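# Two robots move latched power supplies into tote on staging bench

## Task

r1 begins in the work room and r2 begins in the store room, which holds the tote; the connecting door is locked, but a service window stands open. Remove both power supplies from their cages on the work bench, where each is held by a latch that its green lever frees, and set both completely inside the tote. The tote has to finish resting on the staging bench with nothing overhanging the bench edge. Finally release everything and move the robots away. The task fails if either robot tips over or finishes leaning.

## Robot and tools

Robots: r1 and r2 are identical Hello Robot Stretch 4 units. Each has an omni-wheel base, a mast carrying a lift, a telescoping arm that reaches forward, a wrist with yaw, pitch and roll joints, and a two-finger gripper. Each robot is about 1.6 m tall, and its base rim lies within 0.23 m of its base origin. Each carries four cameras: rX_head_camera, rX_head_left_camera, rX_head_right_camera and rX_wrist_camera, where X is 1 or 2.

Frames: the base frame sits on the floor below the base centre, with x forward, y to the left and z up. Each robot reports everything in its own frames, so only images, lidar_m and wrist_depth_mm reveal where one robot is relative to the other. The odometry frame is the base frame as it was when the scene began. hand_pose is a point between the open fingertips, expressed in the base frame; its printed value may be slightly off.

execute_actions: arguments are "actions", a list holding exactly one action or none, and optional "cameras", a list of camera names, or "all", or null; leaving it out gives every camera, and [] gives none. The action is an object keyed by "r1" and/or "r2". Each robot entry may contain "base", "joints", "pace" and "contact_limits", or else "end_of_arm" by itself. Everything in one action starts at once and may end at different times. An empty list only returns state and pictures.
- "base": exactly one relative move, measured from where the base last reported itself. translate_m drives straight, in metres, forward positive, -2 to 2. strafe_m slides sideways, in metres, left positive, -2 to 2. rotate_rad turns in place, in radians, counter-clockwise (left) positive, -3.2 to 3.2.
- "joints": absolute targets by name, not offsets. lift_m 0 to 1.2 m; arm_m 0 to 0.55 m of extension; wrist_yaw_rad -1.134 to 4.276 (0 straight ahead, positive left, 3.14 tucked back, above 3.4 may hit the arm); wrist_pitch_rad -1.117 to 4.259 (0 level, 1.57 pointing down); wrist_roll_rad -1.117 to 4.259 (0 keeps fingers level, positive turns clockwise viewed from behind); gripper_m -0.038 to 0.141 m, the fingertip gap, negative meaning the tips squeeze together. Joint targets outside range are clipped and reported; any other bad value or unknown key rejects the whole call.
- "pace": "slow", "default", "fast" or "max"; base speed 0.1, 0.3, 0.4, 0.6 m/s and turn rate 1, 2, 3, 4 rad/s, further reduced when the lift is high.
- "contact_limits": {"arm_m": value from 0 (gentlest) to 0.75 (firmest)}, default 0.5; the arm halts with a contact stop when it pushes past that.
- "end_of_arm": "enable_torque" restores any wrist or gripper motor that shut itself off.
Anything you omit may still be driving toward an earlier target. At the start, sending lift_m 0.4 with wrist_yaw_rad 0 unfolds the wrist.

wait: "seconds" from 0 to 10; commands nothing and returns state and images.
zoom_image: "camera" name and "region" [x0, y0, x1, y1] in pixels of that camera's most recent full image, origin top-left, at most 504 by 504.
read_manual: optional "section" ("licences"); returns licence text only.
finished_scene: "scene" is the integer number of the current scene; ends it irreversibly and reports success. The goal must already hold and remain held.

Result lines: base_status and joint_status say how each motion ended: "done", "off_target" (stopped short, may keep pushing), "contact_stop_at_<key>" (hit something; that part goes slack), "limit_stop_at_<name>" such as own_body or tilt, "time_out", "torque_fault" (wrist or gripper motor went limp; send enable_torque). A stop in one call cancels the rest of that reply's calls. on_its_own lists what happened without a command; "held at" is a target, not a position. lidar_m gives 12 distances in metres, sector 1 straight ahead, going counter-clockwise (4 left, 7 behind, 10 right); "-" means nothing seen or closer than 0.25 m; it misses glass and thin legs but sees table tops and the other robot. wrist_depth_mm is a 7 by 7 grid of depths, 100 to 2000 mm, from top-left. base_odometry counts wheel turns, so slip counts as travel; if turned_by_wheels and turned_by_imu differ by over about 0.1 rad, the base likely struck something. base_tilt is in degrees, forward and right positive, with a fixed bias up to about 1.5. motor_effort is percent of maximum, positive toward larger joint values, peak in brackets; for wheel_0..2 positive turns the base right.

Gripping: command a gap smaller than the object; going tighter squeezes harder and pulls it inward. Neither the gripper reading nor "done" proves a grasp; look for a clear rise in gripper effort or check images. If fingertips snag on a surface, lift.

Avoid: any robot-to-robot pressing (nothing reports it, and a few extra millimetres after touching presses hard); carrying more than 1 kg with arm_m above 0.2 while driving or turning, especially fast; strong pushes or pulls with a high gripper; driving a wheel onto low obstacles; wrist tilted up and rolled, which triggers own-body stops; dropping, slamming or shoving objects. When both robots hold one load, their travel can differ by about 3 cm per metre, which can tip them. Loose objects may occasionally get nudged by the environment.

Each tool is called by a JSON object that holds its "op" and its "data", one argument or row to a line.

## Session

{"op": "execute_actions", "data": {
  "actions": []
}}

Scene clock: 0.00 s.
r1.base_odometry: x=+0.000 y=+0.000 heading=+0.000 (m, m, rad; r1's odometry frame)
r1.turned_by_wheels: +0.000 (rad since the last result)
r1.turned_by_imu: +0.000 (rad since the last result)
r1.base_tilt: forward=-0.1 right=-0.4 (deg)
r1.lidar_m: 0.91 1.39 2.88 1.46 1.21 3.81 1.63 1.36 1.36 1.07 0.85 0.82
r1.base_status: not commanded
r1.joint_positions: lift_m=+0.140 arm_m=+0.001 wrist_yaw_rad=+3.121 wrist_pitch_rad=-0.013 wrist_roll_rad=+0.012 gripper_m=+0.057
r1.joint_status: not commanded
r1.motor_effort: lift_m=+20 arm_m=+0 wrist_yaw_rad=-3 wrist_pitch_rad=-8 wrist_roll_rad=+0 gripper_m=-3 wheel_0=+0 wheel_1=+0 wheel_2=+0 (%)
r1.hand_pose: x=-0.1148 y=+0.0934 z=+0.3221 quat_wxyz=(+0.010, +0.006, +0.006, +1.000) (m; r1's base frame)
r1.wrist_depth_mm: - 133 - - - - - / - 123 212 - - - - / 105 135 219 - - - - / 134 163 - - - - - / 1336 1537 1576 1863 1863 1863 1808 / 976 991 198 976 891 1042 1025 / 715 707 768 - 768 723 732
r2.base_odometry: x=+0.000 y=+0.000 heading=+0.000 (m, m, rad; r2's odometry frame)
r2.turned_by_wheels: +0.000 (rad since the last result)
r2.turned_by_imu: +0.000 (rad since the last result)
r2.base_tilt: forward=+0.1 right=-0.2 (deg)
r2.lidar_m: 1.43 3.09 1.48 0.87 0.78 0.81 1.05 1.19 1.17 1.43 2.87 1.28
r2.base_status: not commanded
r2.joint_positions: lift_m=+0.196 arm_m=+0.002 wrist_yaw_rad=+3.229 wrist_pitch_rad=+0.012 wrist_roll_rad=+0.012 gripper_m=+0.057
r2.joint_status: not commanded
r2.motor_effort: lift_m=+20 arm_m=+0 wrist_yaw_rad=+0 wrist_pitch_rad=-7 wrist_roll_rad=-1 gripper_m=-3 wheel_0=-1 wheel_1=+0 wheel_2=+0 (%)
r2.hand_pose: x=-0.1225 y=+0.0618 z=+0.3710 quat_wxyz=(-0.044, -0.006, +0.006, +0.999) (m; r2's base frame)
r2.wrist_depth_mm: - 137 137 1430 1078 866 707 / - - 135 1430 1078 866 707 / - 107 135 1308 1078 866 715 / - 121 141 1397 1078 878 715 / 190 1205 1397 1430 1060 878 715 / 208 1229 195 1336 199 878 707 / 207 931 991 122 946 809 723
pictures: r1_head_camera, r1_head_left_camera, r1_head_right_camera, r1_wrist_camera, r2_head_camera, r2_head_left_camera, r2_head_right_camera, r2_wrist_camera
camera_calibration (this result's frames):
r1_wrist_camera: T_world_to_cam=[[0.0539643, 0.998498, -0.0095033, -0.0919382], [0.0279278, -0.0110227, -0.999549, 0.372128], [-0.998152, 0.0536745, -0.0284807, 0.117994], [0, 0, 0, 1]] pos_world=[0.112345, 0.0895686, 0.374447]
r2_wrist_camera: T_world_to_cam=[[-0.0744482, 0.996119, -0.0469599, -0.0576946], [0.013999, -0.046042, -0.998841, 0.437519], [-0.997127, -0.0750193, -0.0105169, 0.119111], [0, 0, 0, 1]] pos_world=[0.108349, 0.0865505, 0.435556]
Images, in order (width x height): r1_head_camera 420x560, r1_head_left_camera 420x672, r1_head_right_camera 420x672, r1_wrist_camera 616x392, r2_head_camera 420x560, r2_head_left_camera 420x672, r2_head_right_camera 420x672, r2_wrist_camera 616x392.

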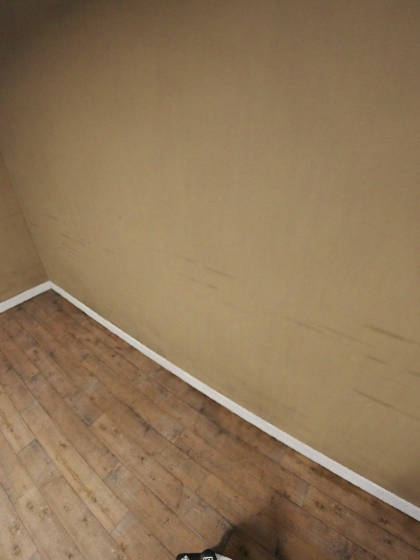

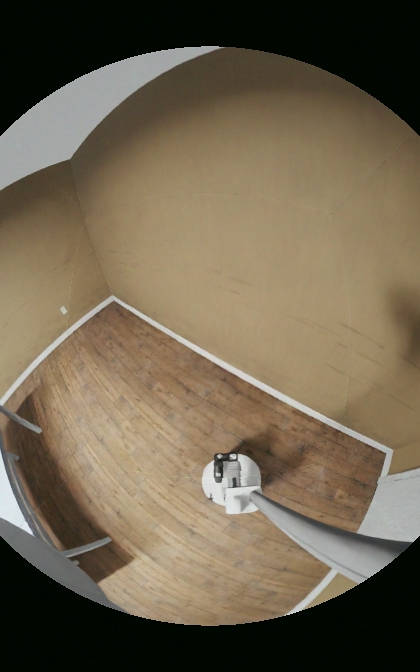

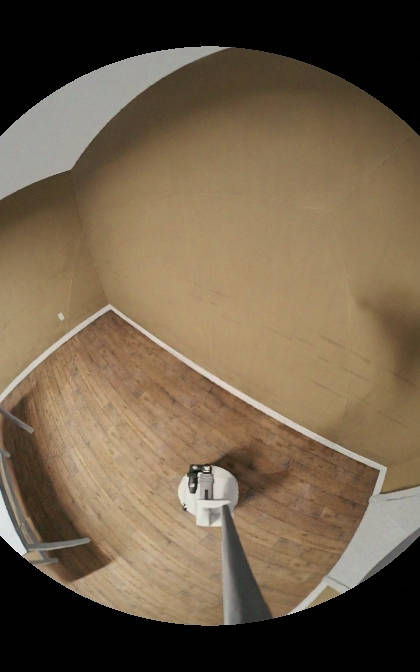

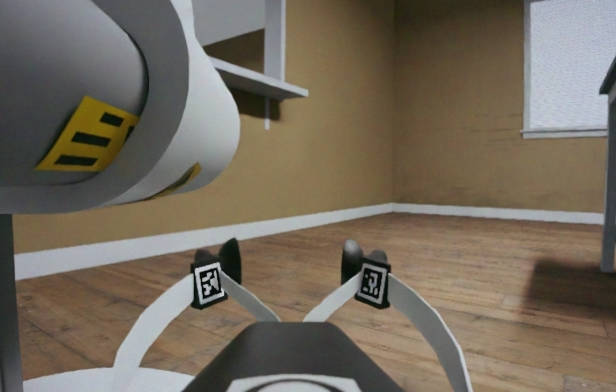

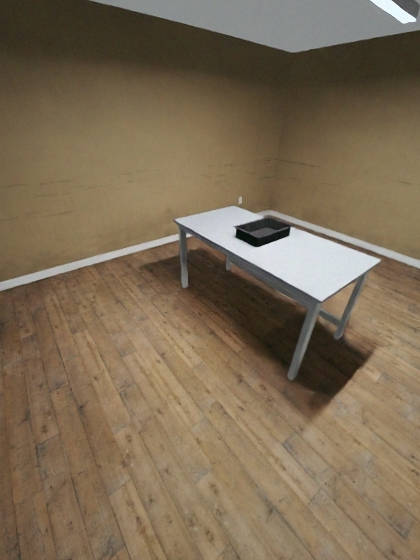

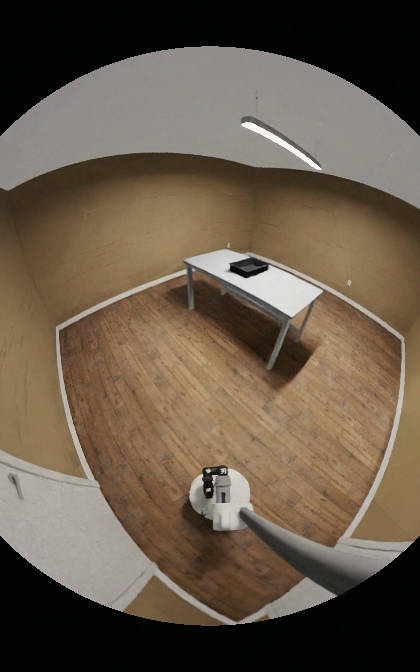

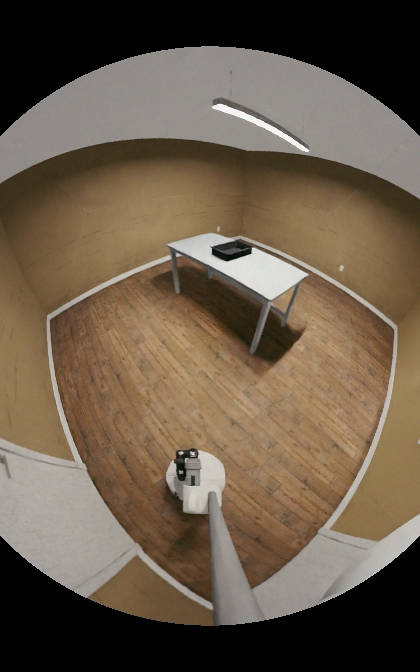

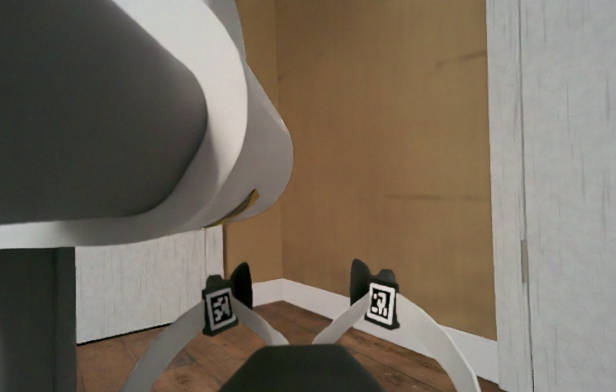

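{"op": "execute_actions", "data": {
  "actions": [
    {"r1":{"base":{"rotate_rad":2.38},"pace":"fast"},"r2":{"base":{"rotate_rad":-2.45},"pace":"fast"}}
  ],
  "cameras": ["r1_head_camera","r1_head_right_camera","r2_head_left_camera"]
}}

Scene clock: 2.23 s.
r1.base_odometry: x=+0.000 y=+0.000 heading=+2.380 (m, m, rad; r1's odometry frame)
r1.turned_by_wheels: +2.380 (rad since the last result)
r1.turned_by_imu: +2.410 (rad since the last result)
r1.base_tilt: forward=-0.1 right=-0.4 (deg)
r1.lidar_m: 1.20 1.92 1.53 1.35 1.31 0.91 0.83 0.86 1.09 2.39 1.85 1.24
r1.base_status: done
r1.joint_positions: lift_m=+0.140 arm_m=+0.001 wrist_yaw_rad=+3.121 wrist_pitch_rad=-0.013 wrist_roll_rad=+0.012 gripper_m=+0.057
r1.joint_status: not commanded
r1.motor_effort: lift_m=+20(20) arm_m=+0(0) wrist_yaw_rad=-1(0) wrist_pitch_rad=-8(7) wrist_roll_rad=-1(2) gripper_m=-2(4) wheel_0=+0(3) wheel_1=+1(8) wheel_2=+1(11) (%)
r1.hand_pose: x=-0.1147 y=+0.0934 z=+0.3221 quat_wxyz=(+0.010, +0.006, +0.006, +1.000) (m; r1's base frame)
r1.wrist_depth_mm: - 132 931 946 991 1008 1060 / - 124 212 960 976 1042 1078 / 105 135 219 960 991 1042 1060 / 134 163 946 946 1008 1042 1118 / 878 891 931 991 1025 1060 1118 / 854 891 198 960 904 1025 1025 / 715 699 759 - 778 715 723
r2.base_odometry: x=+0.000 y=+0.000 heading=-2.450 (m, m, rad; r2's odometry frame)
r2.turned_by_wheels: -2.450 (rad since the last result)
r2.turned_by_imu: -2.471 (rad since the last result)
r2.base_tilt: forward=+0.2 right=-0.2 (deg)
r2.lidar_m: 1.17 1.24 1.41 3.89 1.27 1.67 3.11 1.20 0.82 0.80 0.81 1.17
r2.base_status: done
r2.joint_positions: lift_m=+0.196 arm_m=+0.002 wrist_yaw_rad=+3.229 wrist_pitch_rad=+0.012 wrist_roll_rad=+0.012 gripper_m=+0.057
r2.joint_status: not commanded
r2.motor_effort: lift_m=+20(20) arm_m=+0(0) wrist_yaw_rad=+0(0) wrist_pitch_rad=-6(7) wrist_roll_rad=+1(2) gripper_m=-3(2) wheel_0=+2(11) wheel_1=+0(11) wheel_2=+1(11) (%)
r2.hand_pose: x=-0.1225 y=+0.0618 z=+0.3710 quat_wxyz=(-0.044, -0.006, +0.006, +0.999) (m; r2's base frame)
r2.wrist_depth_mm: - 137 137 - - - - / - - 135 - - - - / - 107 135 - - - - / - 121 141 - - - - / 190 1499 - - - - - / 208 1464 195 1464 199 1397 1366 / 208 931 976 122 946 878 931
pictures: r1_head_camera, r1_head_right_camera, r2_head_left_camera
Images, in order (width x height): r1_head_camera 420x560, r1_head_right_camera 420x672, r2_head_left_camera 420x672.

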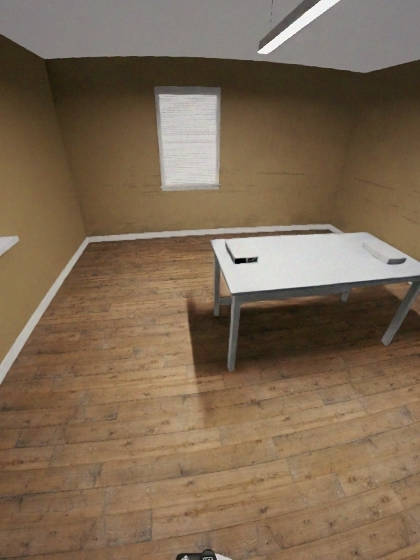

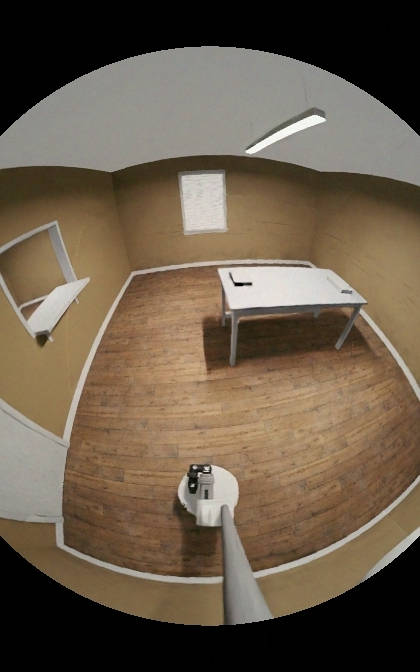

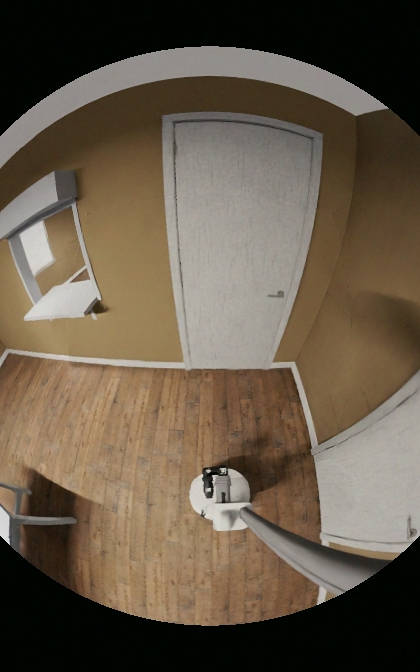

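{"op": "execute_actions", "data": {
  "actions": [
    {"r1":{"base":{"translate_m":0.6},"joints":{"lift_m":0.9,"wrist_yaw_rad":0,"wrist_roll_rad":0,"gripper_m":0.04},"pace":"fast"},"r2":{"base":{"strafe_m":1.35},"joints":{"lift_m":1.13,"wrist_yaw_rad":0,"gripper_m":0.105},"pace":"max"}}
  ],
  "cameras": ["r1_head_camera","r2_head_camera"]
}}

{"op": "zoom_image", "data": {
  "camera": "r1_head_camera",
  "region": [200, 260, 320, 380]
}}

Scene clock: 6.07 s.
r1.base_odometry: x=-0.434 y=+0.414 heading=+2.380 (m, m, rad; r1's odometry frame)
r1.turned_by_wheels: +0.000 (rad since the last result)
r1.turned_by_imu: +0.001 (rad since the last result)
r1.base_tilt: forward=+0.0 right=-0.3 (deg)
r1.lidar_m: 0.72 2.36 1.36 1.31 1.48 1.55 1.41 1.47 1.89 2.82 0.87 0.58
r1.base_status: done
r1.joint_positions: lift_m=+0.900 arm_m=+0.001 wrist_yaw_rad=+0.000 wrist_pitch_rad=-0.013 wrist_roll_rad=+0.000 gripper_m=+0.040
r1.joint_status: all done
r1.motor_effort: lift_m=+22(25) arm_m=+0(0) wrist_yaw_rad=-2(7) wrist_pitch_rad=-7(6) wrist_roll_rad=-3(3) gripper_m=-4(1) wheel_0=+0(4) wheel_1=+0(6) wheel_2=+0(10) (%)
r1.hand_pose: x=+0.4603 y=-0.0874 z=+1.0817 quat_wxyz=(+1.000, +0.000, -0.006, +0.000) (m; r1's base frame)
r1.wrist_depth_mm: - - - - - - - / - - - - - - - / - - - - - - - / - - - - - - - / - - - - - - - / - - 198 931 195 1042 1008 / - - - - 715 715 741
r2.base_odometry: x=+0.861 y=-1.040 heading=-2.450 (m, m, rad; r2's odometry frame)
r2.turned_by_wheels: +0.000 (rad since the last result)
r2.turned_by_imu: +0.003 (rad since the last result)
r2.base_tilt: forward=+0.1 right=-0.2 (deg)
r2.lidar_m: 0.96 1.02 1.72 2.56 0.71 0.50 0.48 0.52 2.24 2.15 1.67 1.01
r2.base_status: done
r2.joint_positions: lift_m=+1.130 arm_m=+0.002 wrist_yaw_rad=+0.000 wrist_pitch_rad=+0.012 wrist_roll_rad=+0.012 gripper_m=+0.105
r2.joint_status: all done
r2.motor_effort: lift_m=+22(26) arm_m=-1(1) wrist_yaw_rad=-1(7) wrist_pitch_rad=-7(7) wrist_roll_rad=-3(2) gripper_m=-1(3) wheel_0=+1(16) wheel_1=-1(16) wheel_2=+0(0) (%)
r2.hand_pose: x=+0.4611 y=-0.0873 z=+1.3045 quat_wxyz=(+1.000, +0.006, +0.006, +0.000) (m; r2's base frame)
r2.wrist_depth_mm: 798 798 798 798 798 1025 1008 / 991 1008 991 991 1008 1008 1008 / 976 - - - 1008 1008 1008 / 991 - - - 1008 1008 1008 / 991 - - - 1025 1008 1008 / 1008 - 214 - 207 1008 1025 / 991 960 1025 123 991 1008 1008
pictures: r1_head_camera, r2_head_camera
Images, in order (width x height): r1_head_camera 420x560, r2_head_camera 420x560.

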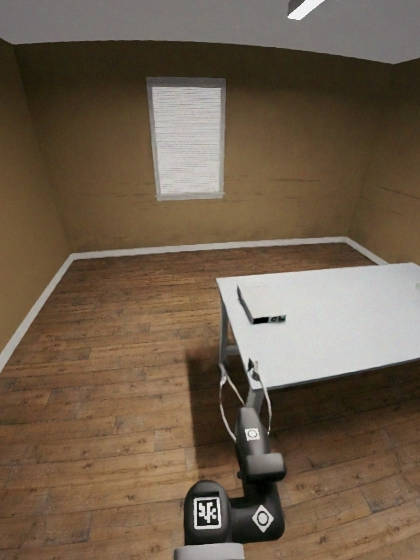

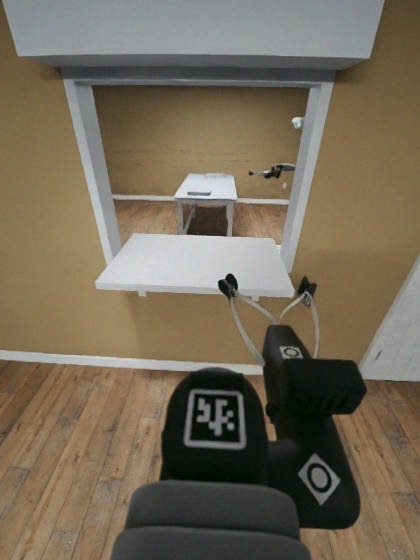

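Region (200, 260, 320, 380) of r1_head_camera's 420x560 image, scaled by 4.200, with more detail than that image has.

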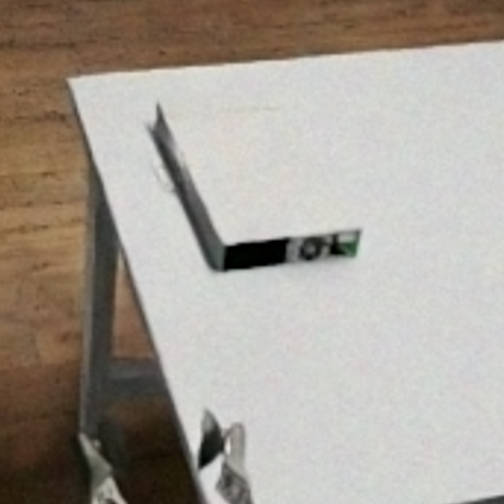

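{"op": "execute_actions", "data": {
  "actions": [
    {"r1":{"base":{"rotate_rad":0.10},"joints":{"wrist_pitch_rad":0.35}},"r2":{"joints":{"wrist_pitch_rad":1.2}}}
  ],
  "cameras": []
}}

{"op": "execute_actions", "data": {
  "actions": [
    {"r1":{"base":{"strafe_m":-0.352},"joints":{"lift_m":0.78},"pace":"fast"}}
  ],
  "cameras": ["r1_wrist_camera"]
}}

Scene clock: 7.63 s.
r1.base_odometry: x=-0.434 y=+0.414 heading=+2.480 (m, m, rad; r1's odometry frame)
r1.turned_by_wheels: +0.100 (rad since the last result)
r1.turned_by_imu: +0.101 (rad since the last result)
r1.base_tilt: forward=+0.0 right=-0.4 (deg)
r1.lidar_m: 0.96 1.75 1.33 1.44 1.48 1.48 1.42 1.50 2.06 2.84 0.80 0.61
r1.base_status: done
r1.joint_positions: lift_m=+0.900 arm_m=+0.001 wrist_yaw_rad=+0.000 wrist_pitch_rad=+0.352 wrist_roll_rad=+0.000 gripper_m=+0.040
r1.joint_status: all done
r1.motor_effort: lift_m=+22(22) arm_m=+0(0) wrist_yaw_rad=-2(1) wrist_pitch_rad=-7(5) wrist_roll_rad=-2(2) gripper_m=-4(2) wheel_0=-1(4) wheel_1=+0(1) wheel_2=-1(5) (%)
r1.hand_pose: x=+0.4427 y=-0.0874 z=+0.9787 quat_wxyz=(+0.985, +0.000, +0.175, +0.000) (m; r1's base frame)
r1.wrist_depth_mm: - - - - - - - / - - - - - - - / - - - - - - - / - - - - 798 798 904 / 1863 1921 1983 - 640 647 654 / 1537 1537 197 1537 195 504 508 / 1281 1255 1336 - 917 445 504
r2.base_odometry: x=+0.861 y=-1.040 heading=-2.450 (m, m, rad; r2's odometry frame)
r2.turned_by_wheels: +0.000 (rad since the last result)
r2.turned_by_imu: +0.000 (rad since the last result)
r2.base_tilt: forward=+0.1 right=-0.3 (deg)
r2.lidar_m: 0.98 1.03 1.74 2.55 0.71 0.50 0.48 0.53 2.24 2.15 1.74 1.02
r2.base_status: not commanded
r2.joint_positions: lift_m=+1.130 arm_m=+0.002 wrist_yaw_rad=+0.000 wrist_pitch_rad=+1.200 wrist_roll_rad=+0.012 gripper_m=+0.105
r2.joint_status: all done
r2.motor_effort: lift_m=+22(22) arm_m=+0(1) wrist_yaw_rad=-1(1) wrist_pitch_rad=-2(4) wrist_roll_rad=+0(4) gripper_m=-1(1) wheel_0=+1(1) wheel_1=-2(1) wheel_2=+0(0) (%)
r2.hand_pose: x=+0.2770 y=-0.0874 z=+1.0391 quat_wxyz=(+0.825, +0.005, +0.565, -0.003) (m; r2's base frame)
r2.wrist_depth_mm: 1205 1205 1205 1229 1229 1255 1281 / 1464 1499 1464 1499 1464 1537 1537 / 1464 1464 1464 1499 1499 1499 1499 / 1366 1366 1397 1397 1397 1397 1397 / 1308 1281 1308 1308 1308 1308 1281 / 1229 1229 216 1229 207 1229 1229 / 1160 1160 1160 123 1160 1160 1160
pictures: none
No camera images: the call's "cameras" was empty. Leave "cameras" out to get every camera's image.

Scene clock: 9.93 s.
r1.base_odometry: x=-0.218 y=+0.692 heading=+2.480 (m, m, rad; r1's odometry frame)
r1.turned_by_wheels: +0.000 (rad since the last result)
r1.turned_by_imu: +0.001 (rad since the last result)
r1.base_tilt: forward=+0.0 right=-0.3 (deg)
r1.lidar_m: 0.54 2.59 1.66 1.70 1.88 1.49 1.44 1.48 2.03 2.46 0.82 0.53
r1.base_status: done
r1.joint_positions: lift_m=+0.780 arm_m=+0.001 wrist_yaw_rad=+0.000 wrist_pitch_rad=+0.352 wrist_roll_rad=+0.000 gripper_m=+0.040
r1.joint_status: all done
r1.motor_effort: lift_m=+17(21) arm_m=+0(0) wrist_yaw_rad=-2(2) wrist_pitch_rad=-6(7) wrist_roll_rad=-4(2) gripper_m=-3(3) wheel_0=+0(8) wheel_1=+0(11) wheel_2=+0(2) (%)
r1.hand_pose: x=+0.4427 y=-0.0874 z=+0.8590 quat_wxyz=(+0.985, +0.000, +0.175, +0.000) (m; r1's base frame)
r1.wrist_depth_mm: - - - - - - - / - - - - - - - / - - 778 715 831 866 917 / - - 530 549 559 564 580 / 1661 415 397 404 415 418 424 / 1336 1255 196 387 195 1281 1336 / 1138 1078 496 - 1205 1205 1182
r2.base_odometry: x=+0.861 y=-1.040 heading=-2.450 (m, m, rad; r2's odometry frame)
r2.turned_by_wheels: +0.000 (rad since the last result)
r2.turned_by_imu: +0.001 (rad since the last result)
r2.base_tilt: forward=+0.1 right=-0.2 (deg)
r2.lidar_m: 0.98 1.04 1.74 2.54 0.74 0.51 0.48 0.50 2.27 2.14 1.68 1.01
r2.base_status: not commanded
r2.joint_positions: lift_m=+1.130 arm_m=+0.002 wrist_yaw_rad=+0.000 wrist_pitch_rad=+1.200 wrist_roll_rad=+0.012 gripper_m=+0.105
r2.joint_status: not commanded
r2.motor_effort: lift_m=+22(22) arm_m=+0(1) wrist_yaw_rad=+0(0) wrist_pitch_rad=-1(1) wrist_roll_rad=-1(3) gripper_m=-1(1) wheel_0=+1(1) wheel_1=-1(1) wheel_2=+0(0) (%)
r2.hand_pose: x=+0.2770 y=-0.0874 z=+1.0391 quat_wxyz=(+0.825, +0.005, +0.565, -0.003) (m; r2's base frame)
r2.wrist_depth_mm: 1205 1205 1229 1205 1229 1281 1255 / 1464 1464 1499 1499 1499 1499 1537 / 1464 1499 1464 1499 1464 1464 1464 / 1397 1366 1366 1366 1397 1366 1397 / 1308 1281 1308 1308 1281 1308 1281 / 1229 1229 215 1255 207 1229 1255 / 1160 1138 1160 123 1160 1160 1160
pictures: r1_wrist_camera
camera_calibration (this result's frames):
r1_wrist_camera: T_world_to_cam=[[-0.0306361, -0.999438, 0.0135841, -0.093449], [-0.382694, -0.000826187, -0.923875, 1.00885], [0.923367, -0.0335025, -0.382454, 0.145223], [0, 0, 0, 1]] pos_world=[0.249123, -0.0876977, 0.988857]
Images, in order (width x height): r1_wrist_camera 616x392.

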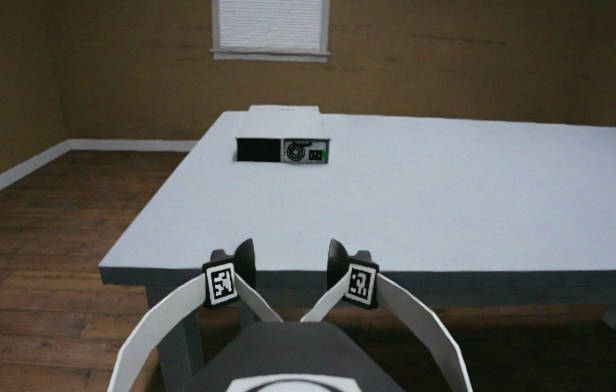

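{"op": "execute_actions", "data": {
  "actions": [
    {"r1":{"base":{"translate_m":0.24},"joints":{"arm_m":0.07,"lift_m":0.735}}}
  ],
  "cameras": ["r1_wrist_camera"]
}}

{"op": "zoom_image", "data": {
  "camera": "r1_wrist_camera",
  "region": [130, 90, 430, 310]
}}

Scene clock: 12.30 s.
r1.base_odometry: x=-0.408 y=+0.839 heading=+2.480 (m, m, rad; r1's odometry frame)
r1.turned_by_wheels: +0.000 (rad since the last result)
r1.turned_by_imu: +0.001 (rad since the last result)
r1.base_tilt: forward=+0.0 right=-0.3 (deg)
r1.lidar_m: 0.31 0.33 1.66 1.61 1.89 1.75 1.66 1.74 2.39 1.27 0.46 0.33
r1.base_status: done
r1.joint_positions: lift_m=+0.735 arm_m=+0.068 wrist_yaw_rad=+0.000 wrist_pitch_rad=+0.352 wrist_roll_rad=+0.000 gripper_m=+0.040
r1.joint_status: all done
r1.motor_effort: lift_m=+18(16) arm_m=+8(11) wrist_yaw_rad=+0(0) wrist_pitch_rad=-6(6) wrist_roll_rad=-1(1) gripper_m=-4(2) wheel_0=+0(6) wheel_1=-2(2) wheel_2=+1(8) (%)
r1.hand_pose: x=+0.5102 y=-0.0874 z=+0.8140 quat_wxyz=(+0.985, +0.000, +0.175, +0.000) (m; r1's base frame)
r1.wrist_depth_mm: - - - - - - - / - - - - - - - / - - 517 480 683 707 741 / - 449 397 368 439 455 466 / 1618 314 317 322 330 334 338 / 249 249 196 250 196 265 265 / 208 207 219 - 221 218 221
r2.base_odometry: x=+0.861 y=-1.040 heading=-2.450 (m, m, rad; r2's odometry frame)
r2.turned_by_wheels: +0.000 (rad since the last result)
r2.turned_by_imu: +0.001 (rad since the last result)
r2.base_tilt: forward=+0.1 right=-0.2 (deg)
r2.lidar_m: 0.98 1.03 1.76 2.55 0.73 0.51 0.48 0.52 2.27 2.15 1.72 1.01
r2.base_status: not commanded
r2.joint_positions: lift_m=+1.130 arm_m=+0.002 wrist_yaw_rad=+0.000 wrist_pitch_rad=+1.200 wrist_roll_rad=+0.012 gripper_m=+0.105
r2.joint_status: not commanded
r2.motor_effort: lift_m=+22(22) arm_m=+0(1) wrist_yaw_rad=+0(0) wrist_pitch_rad=-1(2) wrist_roll_rad=-2(2) gripper_m=+0(1) wheel_0=+1(1) wheel_1=-1(1) wheel_2=+0(0) (%)
r2.hand_pose: x=+0.2770 y=-0.0874 z=+1.0391 quat_wxyz=(+0.825, +0.005, +0.565, -0.003) (m; r2's base frame)
r2.wrist_depth_mm: 1205 1205 1205 1205 1255 1255 1255 / 1430 1464 1464 1464 1499 1499 1499 / 1464 1464 1499 1499 1464 1499 1537 / 1366 1397 1397 1366 1397 1366 1397 / 1308 1281 1308 1281 1308 1308 1308 / 1205 1229 215 1229 207 1229 1229 / 1160 1138 1160 123 1160 1138 1182
pictures: r1_wrist_camera
camera_calibration (this result's frames):
r1_wrist_camera: T_world_to_cam=[[-0.0305482, -0.999441, 0.0135857, -0.090792], [-0.38274, -0.000859638, -0.923856, 0.993101], [0.923351, -0.0334219, -0.3825, 0.0657212], [0, 0, 0, 1]] pos_world=[0.316642, -0.087691, 0.943853]
Images, in order (width x height): r1_wrist_camera 616x392.

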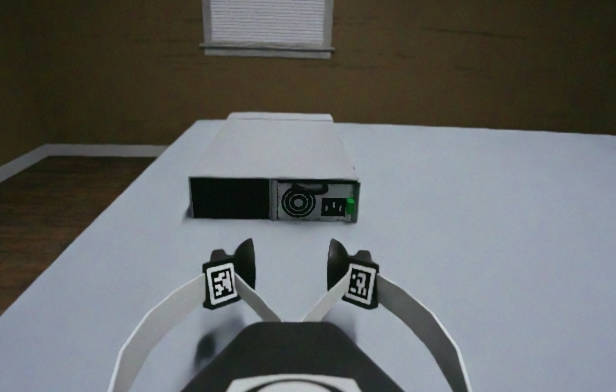

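Region (130, 90, 430, 310) of r1_wrist_camera's 616x392 image, scaled by 1.680; it fills the top 370 rows of this view, and the rest is white.

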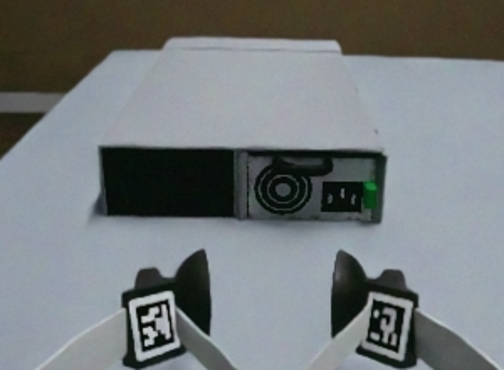

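{"op": "execute_actions", "data": {
  "actions": [
    {"r1":{"base":{"strafe_m":-0.019},"joints":{"arm_m":0.15,"lift_m":0.717}}}
  ],
  "cameras": ["r1_wrist_camera"]
}}

{"op": "zoom_image", "data": {
  "camera": "r1_wrist_camera",
  "region": [200, 190, 400, 310]
}}

Scene clock: 13.73 s.
r1.base_odometry: x=-0.396 y=+0.854 heading=+2.480 (m, m, rad; r1's odometry frame)
r1.turned_by_wheels: +0.000 (rad since the last result)
r1.turned_by_imu: +0.000 (rad since the last result)
r1.base_tilt: forward=+0.0 right=-0.4 (deg)
r1.lidar_m: 0.29 0.32 1.67 1.65 1.88 1.74 1.66 1.74 2.39 1.26 0.45 0.30
r1.base_status: done
r1.joint_positions: lift_m=+0.717 arm_m=+0.148 wrist_yaw_rad=+0.000 wrist_pitch_rad=+0.352 wrist_roll_rad=+0.000 gripper_m=+0.040
r1.joint_status: all done
r1.motor_effort: lift_m=+17(16) arm_m=+8(6) wrist_yaw_rad=-1(1) wrist_pitch_rad=-6(8) wrist_roll_rad=-1(2) gripper_m=-4(3) wheel_0=-2(3) wheel_1=+1(6) wheel_2=+1(0) (%)
r1.hand_pose: x=+0.5902 y=-0.0874 z=+0.7960 quat_wxyz=(+0.985, +0.000, +0.175, +0.000) (m; r1's base frame)
r1.wrist_depth_mm: - - - - - - - / - - - - - - - / - - 402 436 597 634 654 / - 347 312 286 397 404 418 / 276 279 283 278 296 297 303 / 220 223 196 224 195 237 238 / 187 186 195 - 198 195 199
r2.base_odometry: x=+0.861 y=-1.040 heading=-2.450 (m, m, rad; r2's odometry frame)
r2.turned_by_wheels: +0.000 (rad since the last result)
r2.turned_by_imu: +0.000 (rad since the last result)
r2.base_tilt: forward=+0.1 right=-0.2 (deg)
r2.lidar_m: 0.97 1.04 1.73 2.54 0.71 0.50 0.48 0.51 2.25 2.13 1.70 1.02
r2.base_status: not commanded
r2.joint_positions: lift_m=+1.130 arm_m=+0.002 wrist_yaw_rad=+0.000 wrist_pitch_rad=+1.200 wrist_roll_rad=+0.012 gripper_m=+0.105
r2.joint_status: not commanded
r2.motor_effort: lift_m=+22(21) arm_m=+0(0) wrist_yaw_rad=-1(0) wrist_pitch_rad=-1(2) wrist_roll_rad=-2(1) gripper_m=+0(1) wheel_0=+1(1) wheel_1=-1(1) wheel_2=+0(0) (%)
r2.hand_pose: x=+0.2770 y=-0.0874 z=+1.0391 quat_wxyz=(+0.825, +0.005, +0.565, -0.003) (m; r2's base frame)
r2.wrist_depth_mm: 1205 1205 1229 1229 1255 1229 1229 / 1464 1464 1464 1464 1464 1537 1499 / 1464 1464 1499 1464 1464 1499 1537 / 1397 1366 1397 1397 1397 1397 1397 / 1281 1281 1308 1281 1308 1308 1308 / 1229 1229 215 1229 207 1255 1229 / 1160 1160 1160 123 1182 1160 1182
pictures: r1_wrist_camera
camera_calibration (this result's frames):
r1_wrist_camera: T_world_to_cam=[[-0.030478, -0.999443, 0.0135858, -0.0881268], [-0.382743, -0.000886565, -0.923855, 1.0071], [0.923352, -0.0333571, -0.382503, -0.0150091], [0, 0, 0, 1]] pos_world=[0.396633, -0.0876856, 0.92587]
Images, in order (width x height): r1_wrist_camera 616x392.

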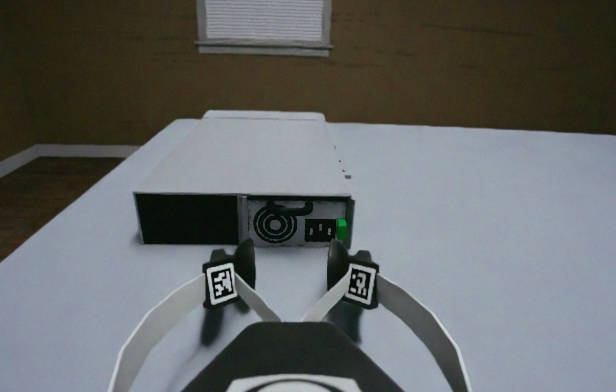

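Region (200, 190, 400, 310) of r1_wrist_camera's 616x392 image, scaled by 2.520; it fills the top 302 rows of this view, and the rest is white.

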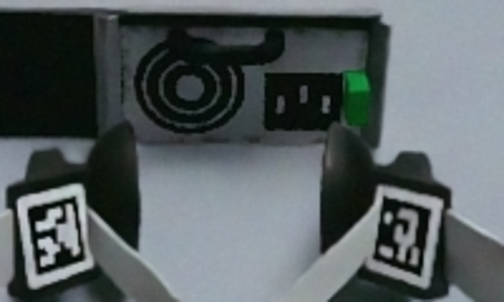

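{"op": "execute_actions", "data": {
  "actions": [
    {"r1":{"joints":{"arm_m":0.195},"base":{"strafe_m":0.001},"contact_limits":{"arm_m":0.1},"pace":"slow"}}
  ],
  "cameras": ["r1_wrist_camera"]
}}

{"op": "zoom_image", "data": {
  "camera": "r1_wrist_camera",
  "region": [200, 190, 400, 310]
}}

Scene clock: 15.50 s.
r1.base_odometry: x=-0.397 y=+0.853 heading=+2.480 (m, m, rad; r1's odometry frame)
r1.turned_by_wheels: +0.000 (rad since the last result)
r1.turned_by_imu: +0.000 (rad since the last result)
r1.base_tilt: forward=-0.1 right=-0.4 (deg)
r1.lidar_m: 0.30 0.36 1.69 1.63 1.89 1.74 1.67 1.75 2.40 1.27 0.48 0.33
r1.base_status: done
r1.joint_positions: lift_m=+0.717 arm_m=+0.193 wrist_yaw_rad=+0.000 wrist_pitch_rad=+0.352 wrist_roll_rad=+0.000 gripper_m=+0.040
r1.joint_status: all done
r1.motor_effort: lift_m=+17(17) arm_m=+9(11) wrist_yaw_rad=-2(2) wrist_pitch_rad=-7(7) wrist_roll_rad=-2(2) gripper_m=-3(3) wheel_0=-1(6) wheel_1=-1(2) wheel_2=+0(1) (%)
r1.contact_limits: arm_m 0.1
r1.hand_pose: x=+0.6351 y=-0.0874 z=+0.7960 quat_wxyz=(+0.985, +0.000, +0.175, +0.000) (m; r1's base frame)
r1.wrist_depth_mm: - - - - - - - / - - - - - - - / - - 399 449 597 621 661 / - 306 270 277 397 404 413 / 274 266 243 241 293 298 301 / 221 223 197 224 195 236 237 / 187 185 196 - 198 196 199
r2.base_odometry: x=+0.861 y=-1.040 heading=-2.450 (m, m, rad; r2's odometry frame)
r2.turned_by_wheels: +0.000 (rad since the last result)
r2.turned_by_imu: +0.000 (rad since the last result)
r2.base_tilt: forward=+0.1 right=-0.2 (deg)
r2.lidar_m: 0.99 1.04 1.73 2.56 0.72 0.52 0.48 0.52 2.25 2.17 1.70 1.03
r2.base_status: not commanded
r2.joint_positions: lift_m=+1.130 arm_m=+0.002 wrist_yaw_rad=+0.000 wrist_pitch_rad=+1.200 wrist_roll_rad=+0.012 gripper_m=+0.105
r2.joint_status: not commanded
r2.motor_effort: lift_m=+21(22) arm_m=+0(0) wrist_yaw_rad=-1(0) wrist_pitch_rad=-2(1) wrist_roll_rad=-3(3) gripper_m=-2(2) wheel_0=+1(1) wheel_1=-1(1) wheel_2=+0(0) (%)
r2.hand_pose: x=+0.2770 y=-0.0874 z=+1.0391 quat_wxyz=(+0.825, +0.005, +0.565, -0.003) (m; r2's base frame)
r2.wrist_depth_mm: 1205 1205 1205 1229 1255 1255 1255 / 1464 1499 1499 1464 1499 1499 1537 / 1464 1499 1499 1464 1464 1499 1464 / 1366 1366 1397 1366 1397 1366 1397 / 1281 1308 1281 1308 1308 1308 1336 / 1229 1229 215 1229 207 1229 1229 / 1160 1138 1160 123 1160 1138 1160
pictures: r1_wrist_camera
camera_calibration (this result's frames):
r1_wrist_camera: T_world_to_cam=[[-0.0305438, -0.999441, 0.0135858, -0.0867341], [-0.382743, -0.000861373, -0.923855, 1.02429], [0.92335, -0.0334179, -0.382503, -0.0564769], [0, 0, 0, 1]] pos_world=[0.441538, -0.0876907, 0.92587]
Images, in order (width x height): r1_wrist_camera 616x392.

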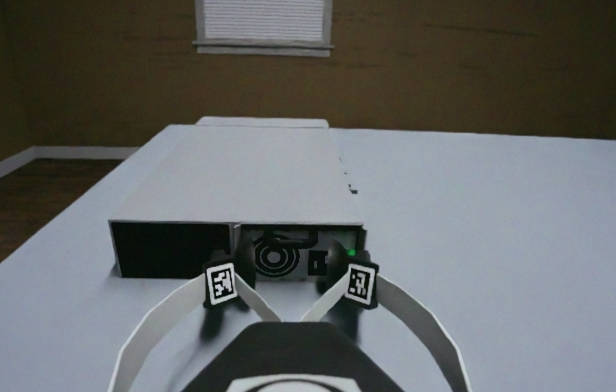

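Region (200, 190, 400, 310) of r1_wrist_camera's 616x392 image, scaled by 2.520; it fills the top 302 rows of this view, and the rest is white.

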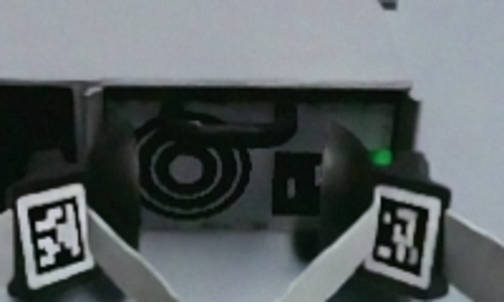

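{"op": "execute_actions", "data": {
  "actions": [
    {"r1":{"joints":{"arm_m":0.202,"gripper_m":0.012},"base":{"strafe_m":0.002},"pace":"slow"}}
  ],
  "cameras": ["r1_wrist_camera"]
}}

{"op": "zoom_image", "data": {
  "camera": "r1_wrist_camera",
  "region": [200, 190, 400, 310]
}}

Scene clock: 17.00 s.
r1.base_odometry: x=-0.398 y=+0.852 heading=+2.480 (m, m, rad; r1's odometry frame)
r1.turned_by_wheels: +0.000 (rad since the last result)
r1.turned_by_imu: +0.000 (rad since the last result)
r1.base_tilt: forward=-0.1 right=-0.4 (deg)
r1.lidar_m: 0.28 0.32 1.70 1.60 1.89 1.76 1.66 1.75 2.41 1.31 0.46 0.33
r1.base_status: done
r1.joint_positions: lift_m=+0.717 arm_m=+0.200 wrist_yaw_rad=-0.002 wrist_pitch_rad=+0.355 wrist_roll_rad=+0.000 gripper_m=+0.012
r1.joint_status: all done
r1.motor_effort: lift_m=+17(18) arm_m=+9(13) wrist_yaw_rad=+2(19) wrist_pitch_rad=-16(17) wrist_roll_rad=+1(0) gripper_m=-14(15) wheel_0=+1(4) wheel_1=+0(2) wheel_2=-3(4) (%)
r1.hand_pose: x=+0.6416 y=-0.0879 z=+0.7950 quat_wxyz=(+0.984, +0.000, +0.177, -0.001) (m; r1's base frame)
r1.wrist_depth_mm: - - - - - - - / - - - - - - - / - - 387 402 585 609 640 / - 278 263 270 389 399 404 / 270 263 236 236 293 296 297 / 217 213 189 221 188 233 235 / 185 183 194 - 199 193 198
r2.base_odometry: x=+0.861 y=-1.040 heading=-2.450 (m, m, rad; r2's odometry frame)
r2.turned_by_wheels: +0.000 (rad since the last result)
r2.turned_by_imu: +0.000 (rad since the last result)
r2.base_tilt: forward=+0.1 right=-0.2 (deg)
r2.lidar_m: 0.97 1.02 1.73 2.56 0.73 0.52 0.47 0.50 2.23 2.16 1.71 1.02
r2.base_status: not commanded
r2.joint_positions: lift_m=+1.130 arm_m=+0.002 wrist_yaw_rad=+0.000 wrist_pitch_rad=+1.200 wrist_roll_rad=+0.012 gripper_m=+0.105
r2.joint_status: not commanded
r2.motor_effort: lift_m=+22(22) arm_m=+0(0) wrist_yaw_rad=-1(0) wrist_pitch_rad=-1(2) wrist_roll_rad=-2(1) gripper_m=-1(2) wheel_0=+1(1) wheel_1=-1(1) wheel_2=+0(0) (%)
r2.hand_pose: x=+0.2770 y=-0.0874 z=+1.0391 quat_wxyz=(+0.825, +0.005, +0.565, -0.003) (m; r2's base frame)
r2.wrist_depth_mm: 1182 1229 1229 1229 1255 1255 1255 / 1464 1464 1464 1464 1499 1537 1537 / 1499 1464 1499 1464 1499 1464 1464 / 1366 1366 1397 1397 1366 1366 1397 / 1308 1308 1308 1308 1308 1308 1308 / 1229 1229 215 1255 206 1229 1229 / 1160 1160 1160 123 1160 1160 1160
pictures: r1_wrist_camera
camera_calibration (this result's frames):
r1_wrist_camera: T_world_to_cam=[[-0.0319389, -0.999387, 0.014339, -0.0866773], [-0.38595, -0.000901735, -0.922519, 1.02687], [0.921967, -0.0349984, -0.385684, -0.0595593], [0, 0, 0, 1]] pos_world=[0.448462, -0.0877827, 0.925577]
Images, in order (width x height): r1_wrist_camera 616x392.

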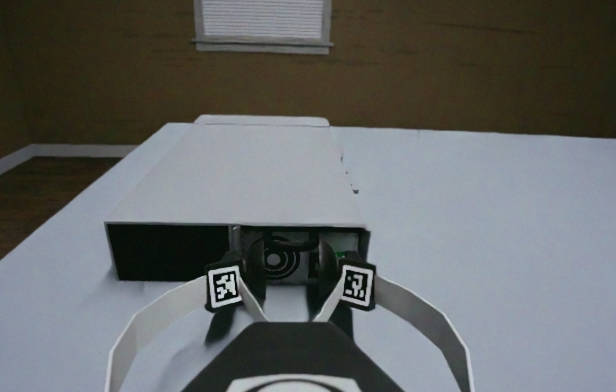

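Region (200, 190, 400, 310) of r1_wrist_camera's 616x392 image, scaled by 2.520; it fills the top 302 rows of this view, and the rest is white.

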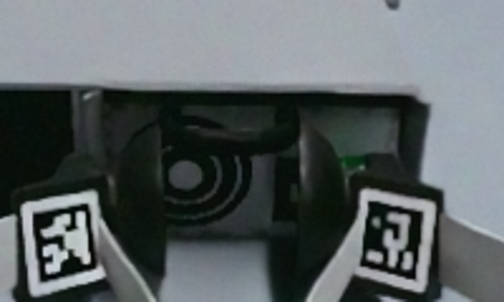

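{"op": "execute_actions", "data": {
  "actions": [
    {"r1":{"joints":{"arm_m":0.211,"gripper_m":-0.038,"lift_m":0.714},"pace":"slow"}}
  ],
  "cameras": []
}}

{"op": "execute_actions", "data": {
  "actions": [
    {"r1":{"joints":{"arm_m":0.0},"pace":"slow"}}
  ],
  "cameras": ["r1_wrist_camera"]
}}

Scene clock: 18.90 s.
r1.base_odometry: x=-0.398 y=+0.852 heading=+2.480 (m, m, rad; r1's odometry frame)
r1.turned_by_wheels: +0.000 (rad since the last result)
r1.turned_by_imu: +0.000 (rad since the last result)
r1.base_tilt: forward=+0.0 right=-0.4 (deg)
r1.lidar_m: 0.30 0.32 1.67 1.62 1.85 1.73 1.67 1.71 2.37 1.31 0.47 0.32
r1.base_status: not commanded
r1.joint_positions: lift_m=+0.714 arm_m=+0.210 wrist_yaw_rad=+0.001 wrist_pitch_rad=+0.356 wrist_roll_rad=-0.001 gripper_m=-0.037
r1.joint_status: all done
r1.motor_effort: lift_m=+18(20) arm_m=+6(16) wrist_yaw_rad=-4(25) wrist_pitch_rad=-18(21) wrist_roll_rad=+2(4) gripper_m=-30(29) wheel_0=-2(3) wheel_1=-1(1) wheel_2=+1(7) (%)
r1.hand_pose: x=+0.6513 y=-0.0872 z=+0.7918 quat_wxyz=(+0.984, -0.001, +0.177, +0.001) (m; r1's base frame)
r1.wrist_depth_mm: - - - - - - - / - - - - - - - / - - 377 389 569 597 627 / - 267 255 260 382 387 394 / 263 256 226 224 272 289 290 / 211 201 183 216 183 229 229 / 180 180 189 - 195 188 195
r2.base_odometry: x=+0.861 y=-1.040 heading=-2.450 (m, m, rad; r2's odometry frame)
r2.turned_by_wheels: +0.000 (rad since the last result)
r2.turned_by_imu: +0.000 (rad since the last result)
r2.base_tilt: forward=+0.1 right=-0.2 (deg)
r2.lidar_m: 0.97 1.02 1.74 2.54 0.72 0.52 0.48 0.52 2.25 2.14 1.69 1.02
r2.base_status: not commanded
r2.joint_positions: lift_m=+1.130 arm_m=+0.002 wrist_yaw_rad=+0.000 wrist_pitch_rad=+1.200 wrist_roll_rad=+0.012 gripper_m=+0.105
r2.joint_status: not commanded
r2.motor_effort: lift_m=+22(22) arm_m=+0(0) wrist_yaw_rad=-1(0) wrist_pitch_rad=-1(1) wrist_roll_rad=-2(0) gripper_m=-2(2) wheel_0=+1(1) wheel_1=-1(1) wheel_2=+0(0) (%)
r2.hand_pose: x=+0.2770 y=-0.0874 z=+1.0391 quat_wxyz=(+0.825, +0.005, +0.565, -0.003) (m; r2's base frame)
r2.wrist_depth_mm: 1182 1229 1205 1205 1255 1255 1255 / 1430 1499 1464 1499 1499 1499 1499 / 1430 1464 1464 1464 1464 1464 1499 / 1397 1397 1336 1397 1397 1397 1397 / 1308 1308 1308 1308 1308 1308 1308 / 1255 1229 215 1229 207 1229 1229 / 1138 1138 1182 123 1160 1160 1182
pictures: none
No camera images: the call's "cameras" was empty. Leave "cameras" out to get every camera's image.

Scene clock: 22.30 s.
r1.base_odometry: x=-0.398 y=+0.852 heading=+2.480 (m, m, rad; r1's odometry frame)
r1.turned_by_wheels: +0.000 (rad since the last result)
r1.turned_by_imu: +0.001 (rad since the last result)
r1.base_tilt: forward=+0.0 right=-0.4 (deg)
r1.lidar_m: 0.31 0.34 1.67 1.61 1.88 1.76 1.68 1.74 2.41 1.28 0.45 0.35
r1.base_status: not commanded
r1.joint_positions: lift_m=+0.714 arm_m=+0.003 wrist_yaw_rad=+0.000 wrist_pitch_rad=+0.352 wrist_roll_rad=+0.000 gripper_m=-0.037
r1.joint_status: all done
r1.motor_effort: lift_m=+21(21) arm_m=-9(16) wrist_yaw_rad=-1(11) wrist_pitch_rad=-8(28) wrist_roll_rad=+0(3) gripper_m=-19(30) wheel_0=+0(2) wheel_1=-1(2) wheel_2=+1(4) (%)
r1.hand_pose: x=+0.4442 y=-0.0874 z=+0.7925 quat_wxyz=(+0.985, +0.000, +0.175, +0.000) (m; r1's base frame)
r1.wrist_depth_mm: - - - - - - - / - - - - - - - / - - 496 418 597 615 647 / - 366 375 384 389 402 410 / 271 277 281 287 291 297 300 / 219 213 183 200 175 234 236 / 184 183 193 - 200 194 197
r2.base_odometry: x=+0.861 y=-1.040 heading=-2.450 (m, m, rad; r2's odometry frame)
r2.turned_by_wheels: +0.000 (rad since the last result)
r2.turned_by_imu: +0.001 (rad since the last result)
r2.base_tilt: forward=+0.1 right=-0.2 (deg)
r2.lidar_m: 0.98 1.03 1.74 2.54 0.72 0.50 0.47 0.50 2.21 2.17 1.69 1.03
r2.base_status: not commanded
r2.joint_positions: lift_m=+1.130 arm_m=+0.002 wrist_yaw_rad=+0.000 wrist_pitch_rad=+1.200 wrist_roll_rad=+0.012 gripper_m=+0.105
r2.joint_status: not commanded
r2.motor_effort: lift_m=+21(21) arm_m=-1(1) wrist_yaw_rad=-1(0) wrist_pitch_rad=-1(2) wrist_roll_rad=-2(1) gripper_m=-1(2) wheel_0=+1(1) wheel_1=-1(1) wheel_2=+0(0) (%)
r2.hand_pose: x=+0.2770 y=-0.0874 z=+1.0391 quat_wxyz=(+0.825, +0.005, +0.565, -0.003) (m; r2's base frame)
r2.wrist_depth_mm: 1205 1205 1205 1229 1255 1255 1281 / 1464 1464 1499 1464 1464 1499 1537 / 1499 1499 1464 1464 1499 1499 1499 / 1366 1397 1366 1366 1397 1397 1397 / 1308 1281 1308 1308 1308 1308 1308 / 1229 1229 215 1229 207 1229 1229 / 1182 1118 1160 123 1160 1160 1160
pictures: r1_wrist_camera
camera_calibration (this result's frames):
r1_wrist_camera: T_world_to_cam=[[-0.0303927, -0.999437, 0.0141952, -0.0930871], [-0.383146, -0.00146788, -0.923686, 0.948025], [0.923187, -0.0335122, -0.382886, 0.118817], [0, 0, 0, 1]] pos_world=[0.250713, -0.0876613, 0.922493]
Images, in order (width x height): r1_wrist_camera 616x392.

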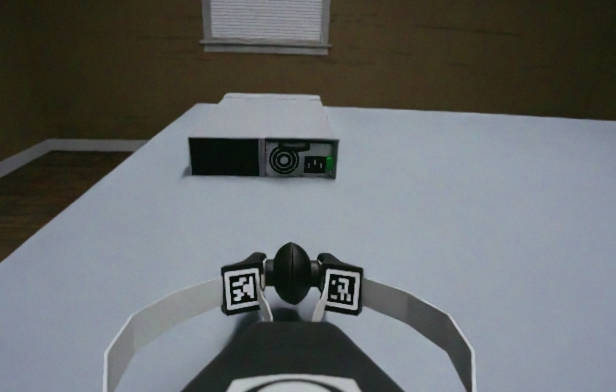

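{"op": "execute_actions", "data": {
  "actions": [
    {"r1":{"joints":{"arm_m":0.15,"gripper_m":0.04,"lift_m":0.719},"base":{"strafe_m":-0.002}}}
  ],
  "cameras": ["r1_wrist_camera"]
}}

{"op": "zoom_image", "data": {
  "camera": "r1_wrist_camera",
  "region": [200, 190, 400, 310]
}}

Scene clock: 23.97 s.
r1.base_odometry: x=-0.397 y=+0.853 heading=+2.480 (m, m, rad; r1's odometry frame)
r1.turned_by_wheels: +0.000 (rad since the last result)
r1.turned_by_imu: +0.000 (rad since the last result)
r1.base_tilt: forward=+0.0 right=-0.3 (deg)
r1.lidar_m: 0.31 0.33 1.71 1.60 1.90 1.75 1.66 1.74 2.40 1.28 0.46 0.32
r1.base_status: done
r1.joint_positions: lift_m=+0.719 arm_m=+0.148 wrist_yaw_rad=+0.000 wrist_pitch_rad=+0.352 wrist_roll_rad=+0.000 gripper_m=+0.040
r1.joint_status: all done
r1.motor_effort: lift_m=+23(24) arm_m=+9(11) wrist_yaw_rad=-3(2) wrist_pitch_rad=-7(8) wrist_roll_rad=-1(3) gripper_m=-4(20) wheel_0=+0(4) wheel_1=+0(9) wheel_2=+0(1) (%)
r1.hand_pose: x=+0.5901 y=-0.0874 z=+0.7975 quat_wxyz=(+0.985, +0.000, +0.175, +0.000) (m; r1's base frame)
r1.wrist_depth_mm: - - - - - - - / - - - - - - - / - - 410 445 609 634 668 / - 349 296 286 402 407 421 / 278 285 283 279 298 303 304 / 223 225 196 226 196 239 241 / 188 187 198 - 200 197 201
r2.base_odometry: x=+0.861 y=-1.040 heading=-2.450 (m, m, rad; r2's odometry frame)
r2.turned_by_wheels: +0.000 (rad since the last result)
r2.turned_by_imu: +0.000 (rad since the last result)
r2.base_tilt: forward=+0.1 right=-0.2 (deg)
r2.lidar_m: 0.98 1.04 1.72 2.54 0.71 0.51 0.46 0.51 2.26 2.16 1.71 1.03
r2.base_status: not commanded
r2.joint_positions: lift_m=+1.130 arm_m=+0.002 wrist_yaw_rad=+0.000 wrist_pitch_rad=+1.200 wrist_roll_rad=+0.012 gripper_m=+0.105
r2.joint_status: not commanded
r2.motor_effort: lift_m=+22(22) arm_m=-1(0) wrist_yaw_rad=-1(0) wrist_pitch_rad=-1(1) wrist_roll_rad=-2(1) gripper_m=-2(1) wheel_0=+1(1) wheel_1=-1(1) wheel_2=+0(0) (%)
r2.hand_pose: x=+0.2770 y=-0.0874 z=+1.0391 quat_wxyz=(+0.825, +0.005, +0.565, -0.003) (m; r2's base frame)
r2.wrist_depth_mm: 1205 1205 1255 1229 1255 1255 1255 / 1430 1499 1464 1499 1499 1499 1499 / 1430 1464 1499 1499 1464 1464 1464 / 1397 1366 1397 1397 1397 1430 1397 / 1281 1308 1308 1281 1308 1281 1281 / 1229 1229 214 1229 207 1229 1229 / 1160 1138 1182 123 1160 1138 1160
pictures: r1_wrist_camera
camera_calibration (this result's frames):
r1_wrist_camera: T_world_to_cam=[[-0.0302513, -0.999442, 0.0141782, -0.0887518], [-0.382908, -0.00151503, -0.923785, 1.00845], [0.923291, -0.0333747, -0.382648, -0.0142608], [0, 0, 0, 1]] pos_world=[0.396627, -0.0876504, 0.927396]
Images, in order (width x height): r1_wrist_camera 616x392.

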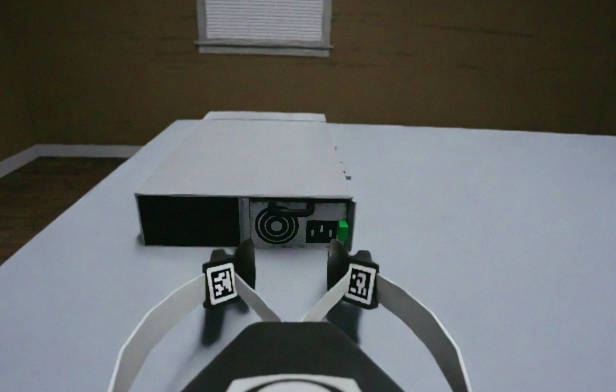

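Region (200, 190, 400, 310) of r1_wrist_camera's 616x392 image, scaled by 2.520; it fills the top 302 rows of this view, and the rest is white.

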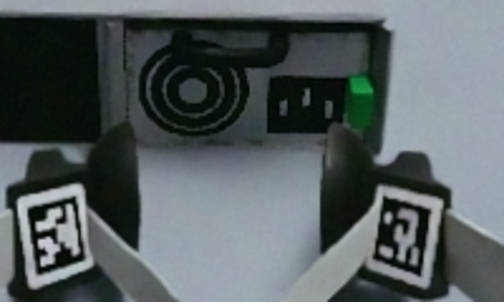

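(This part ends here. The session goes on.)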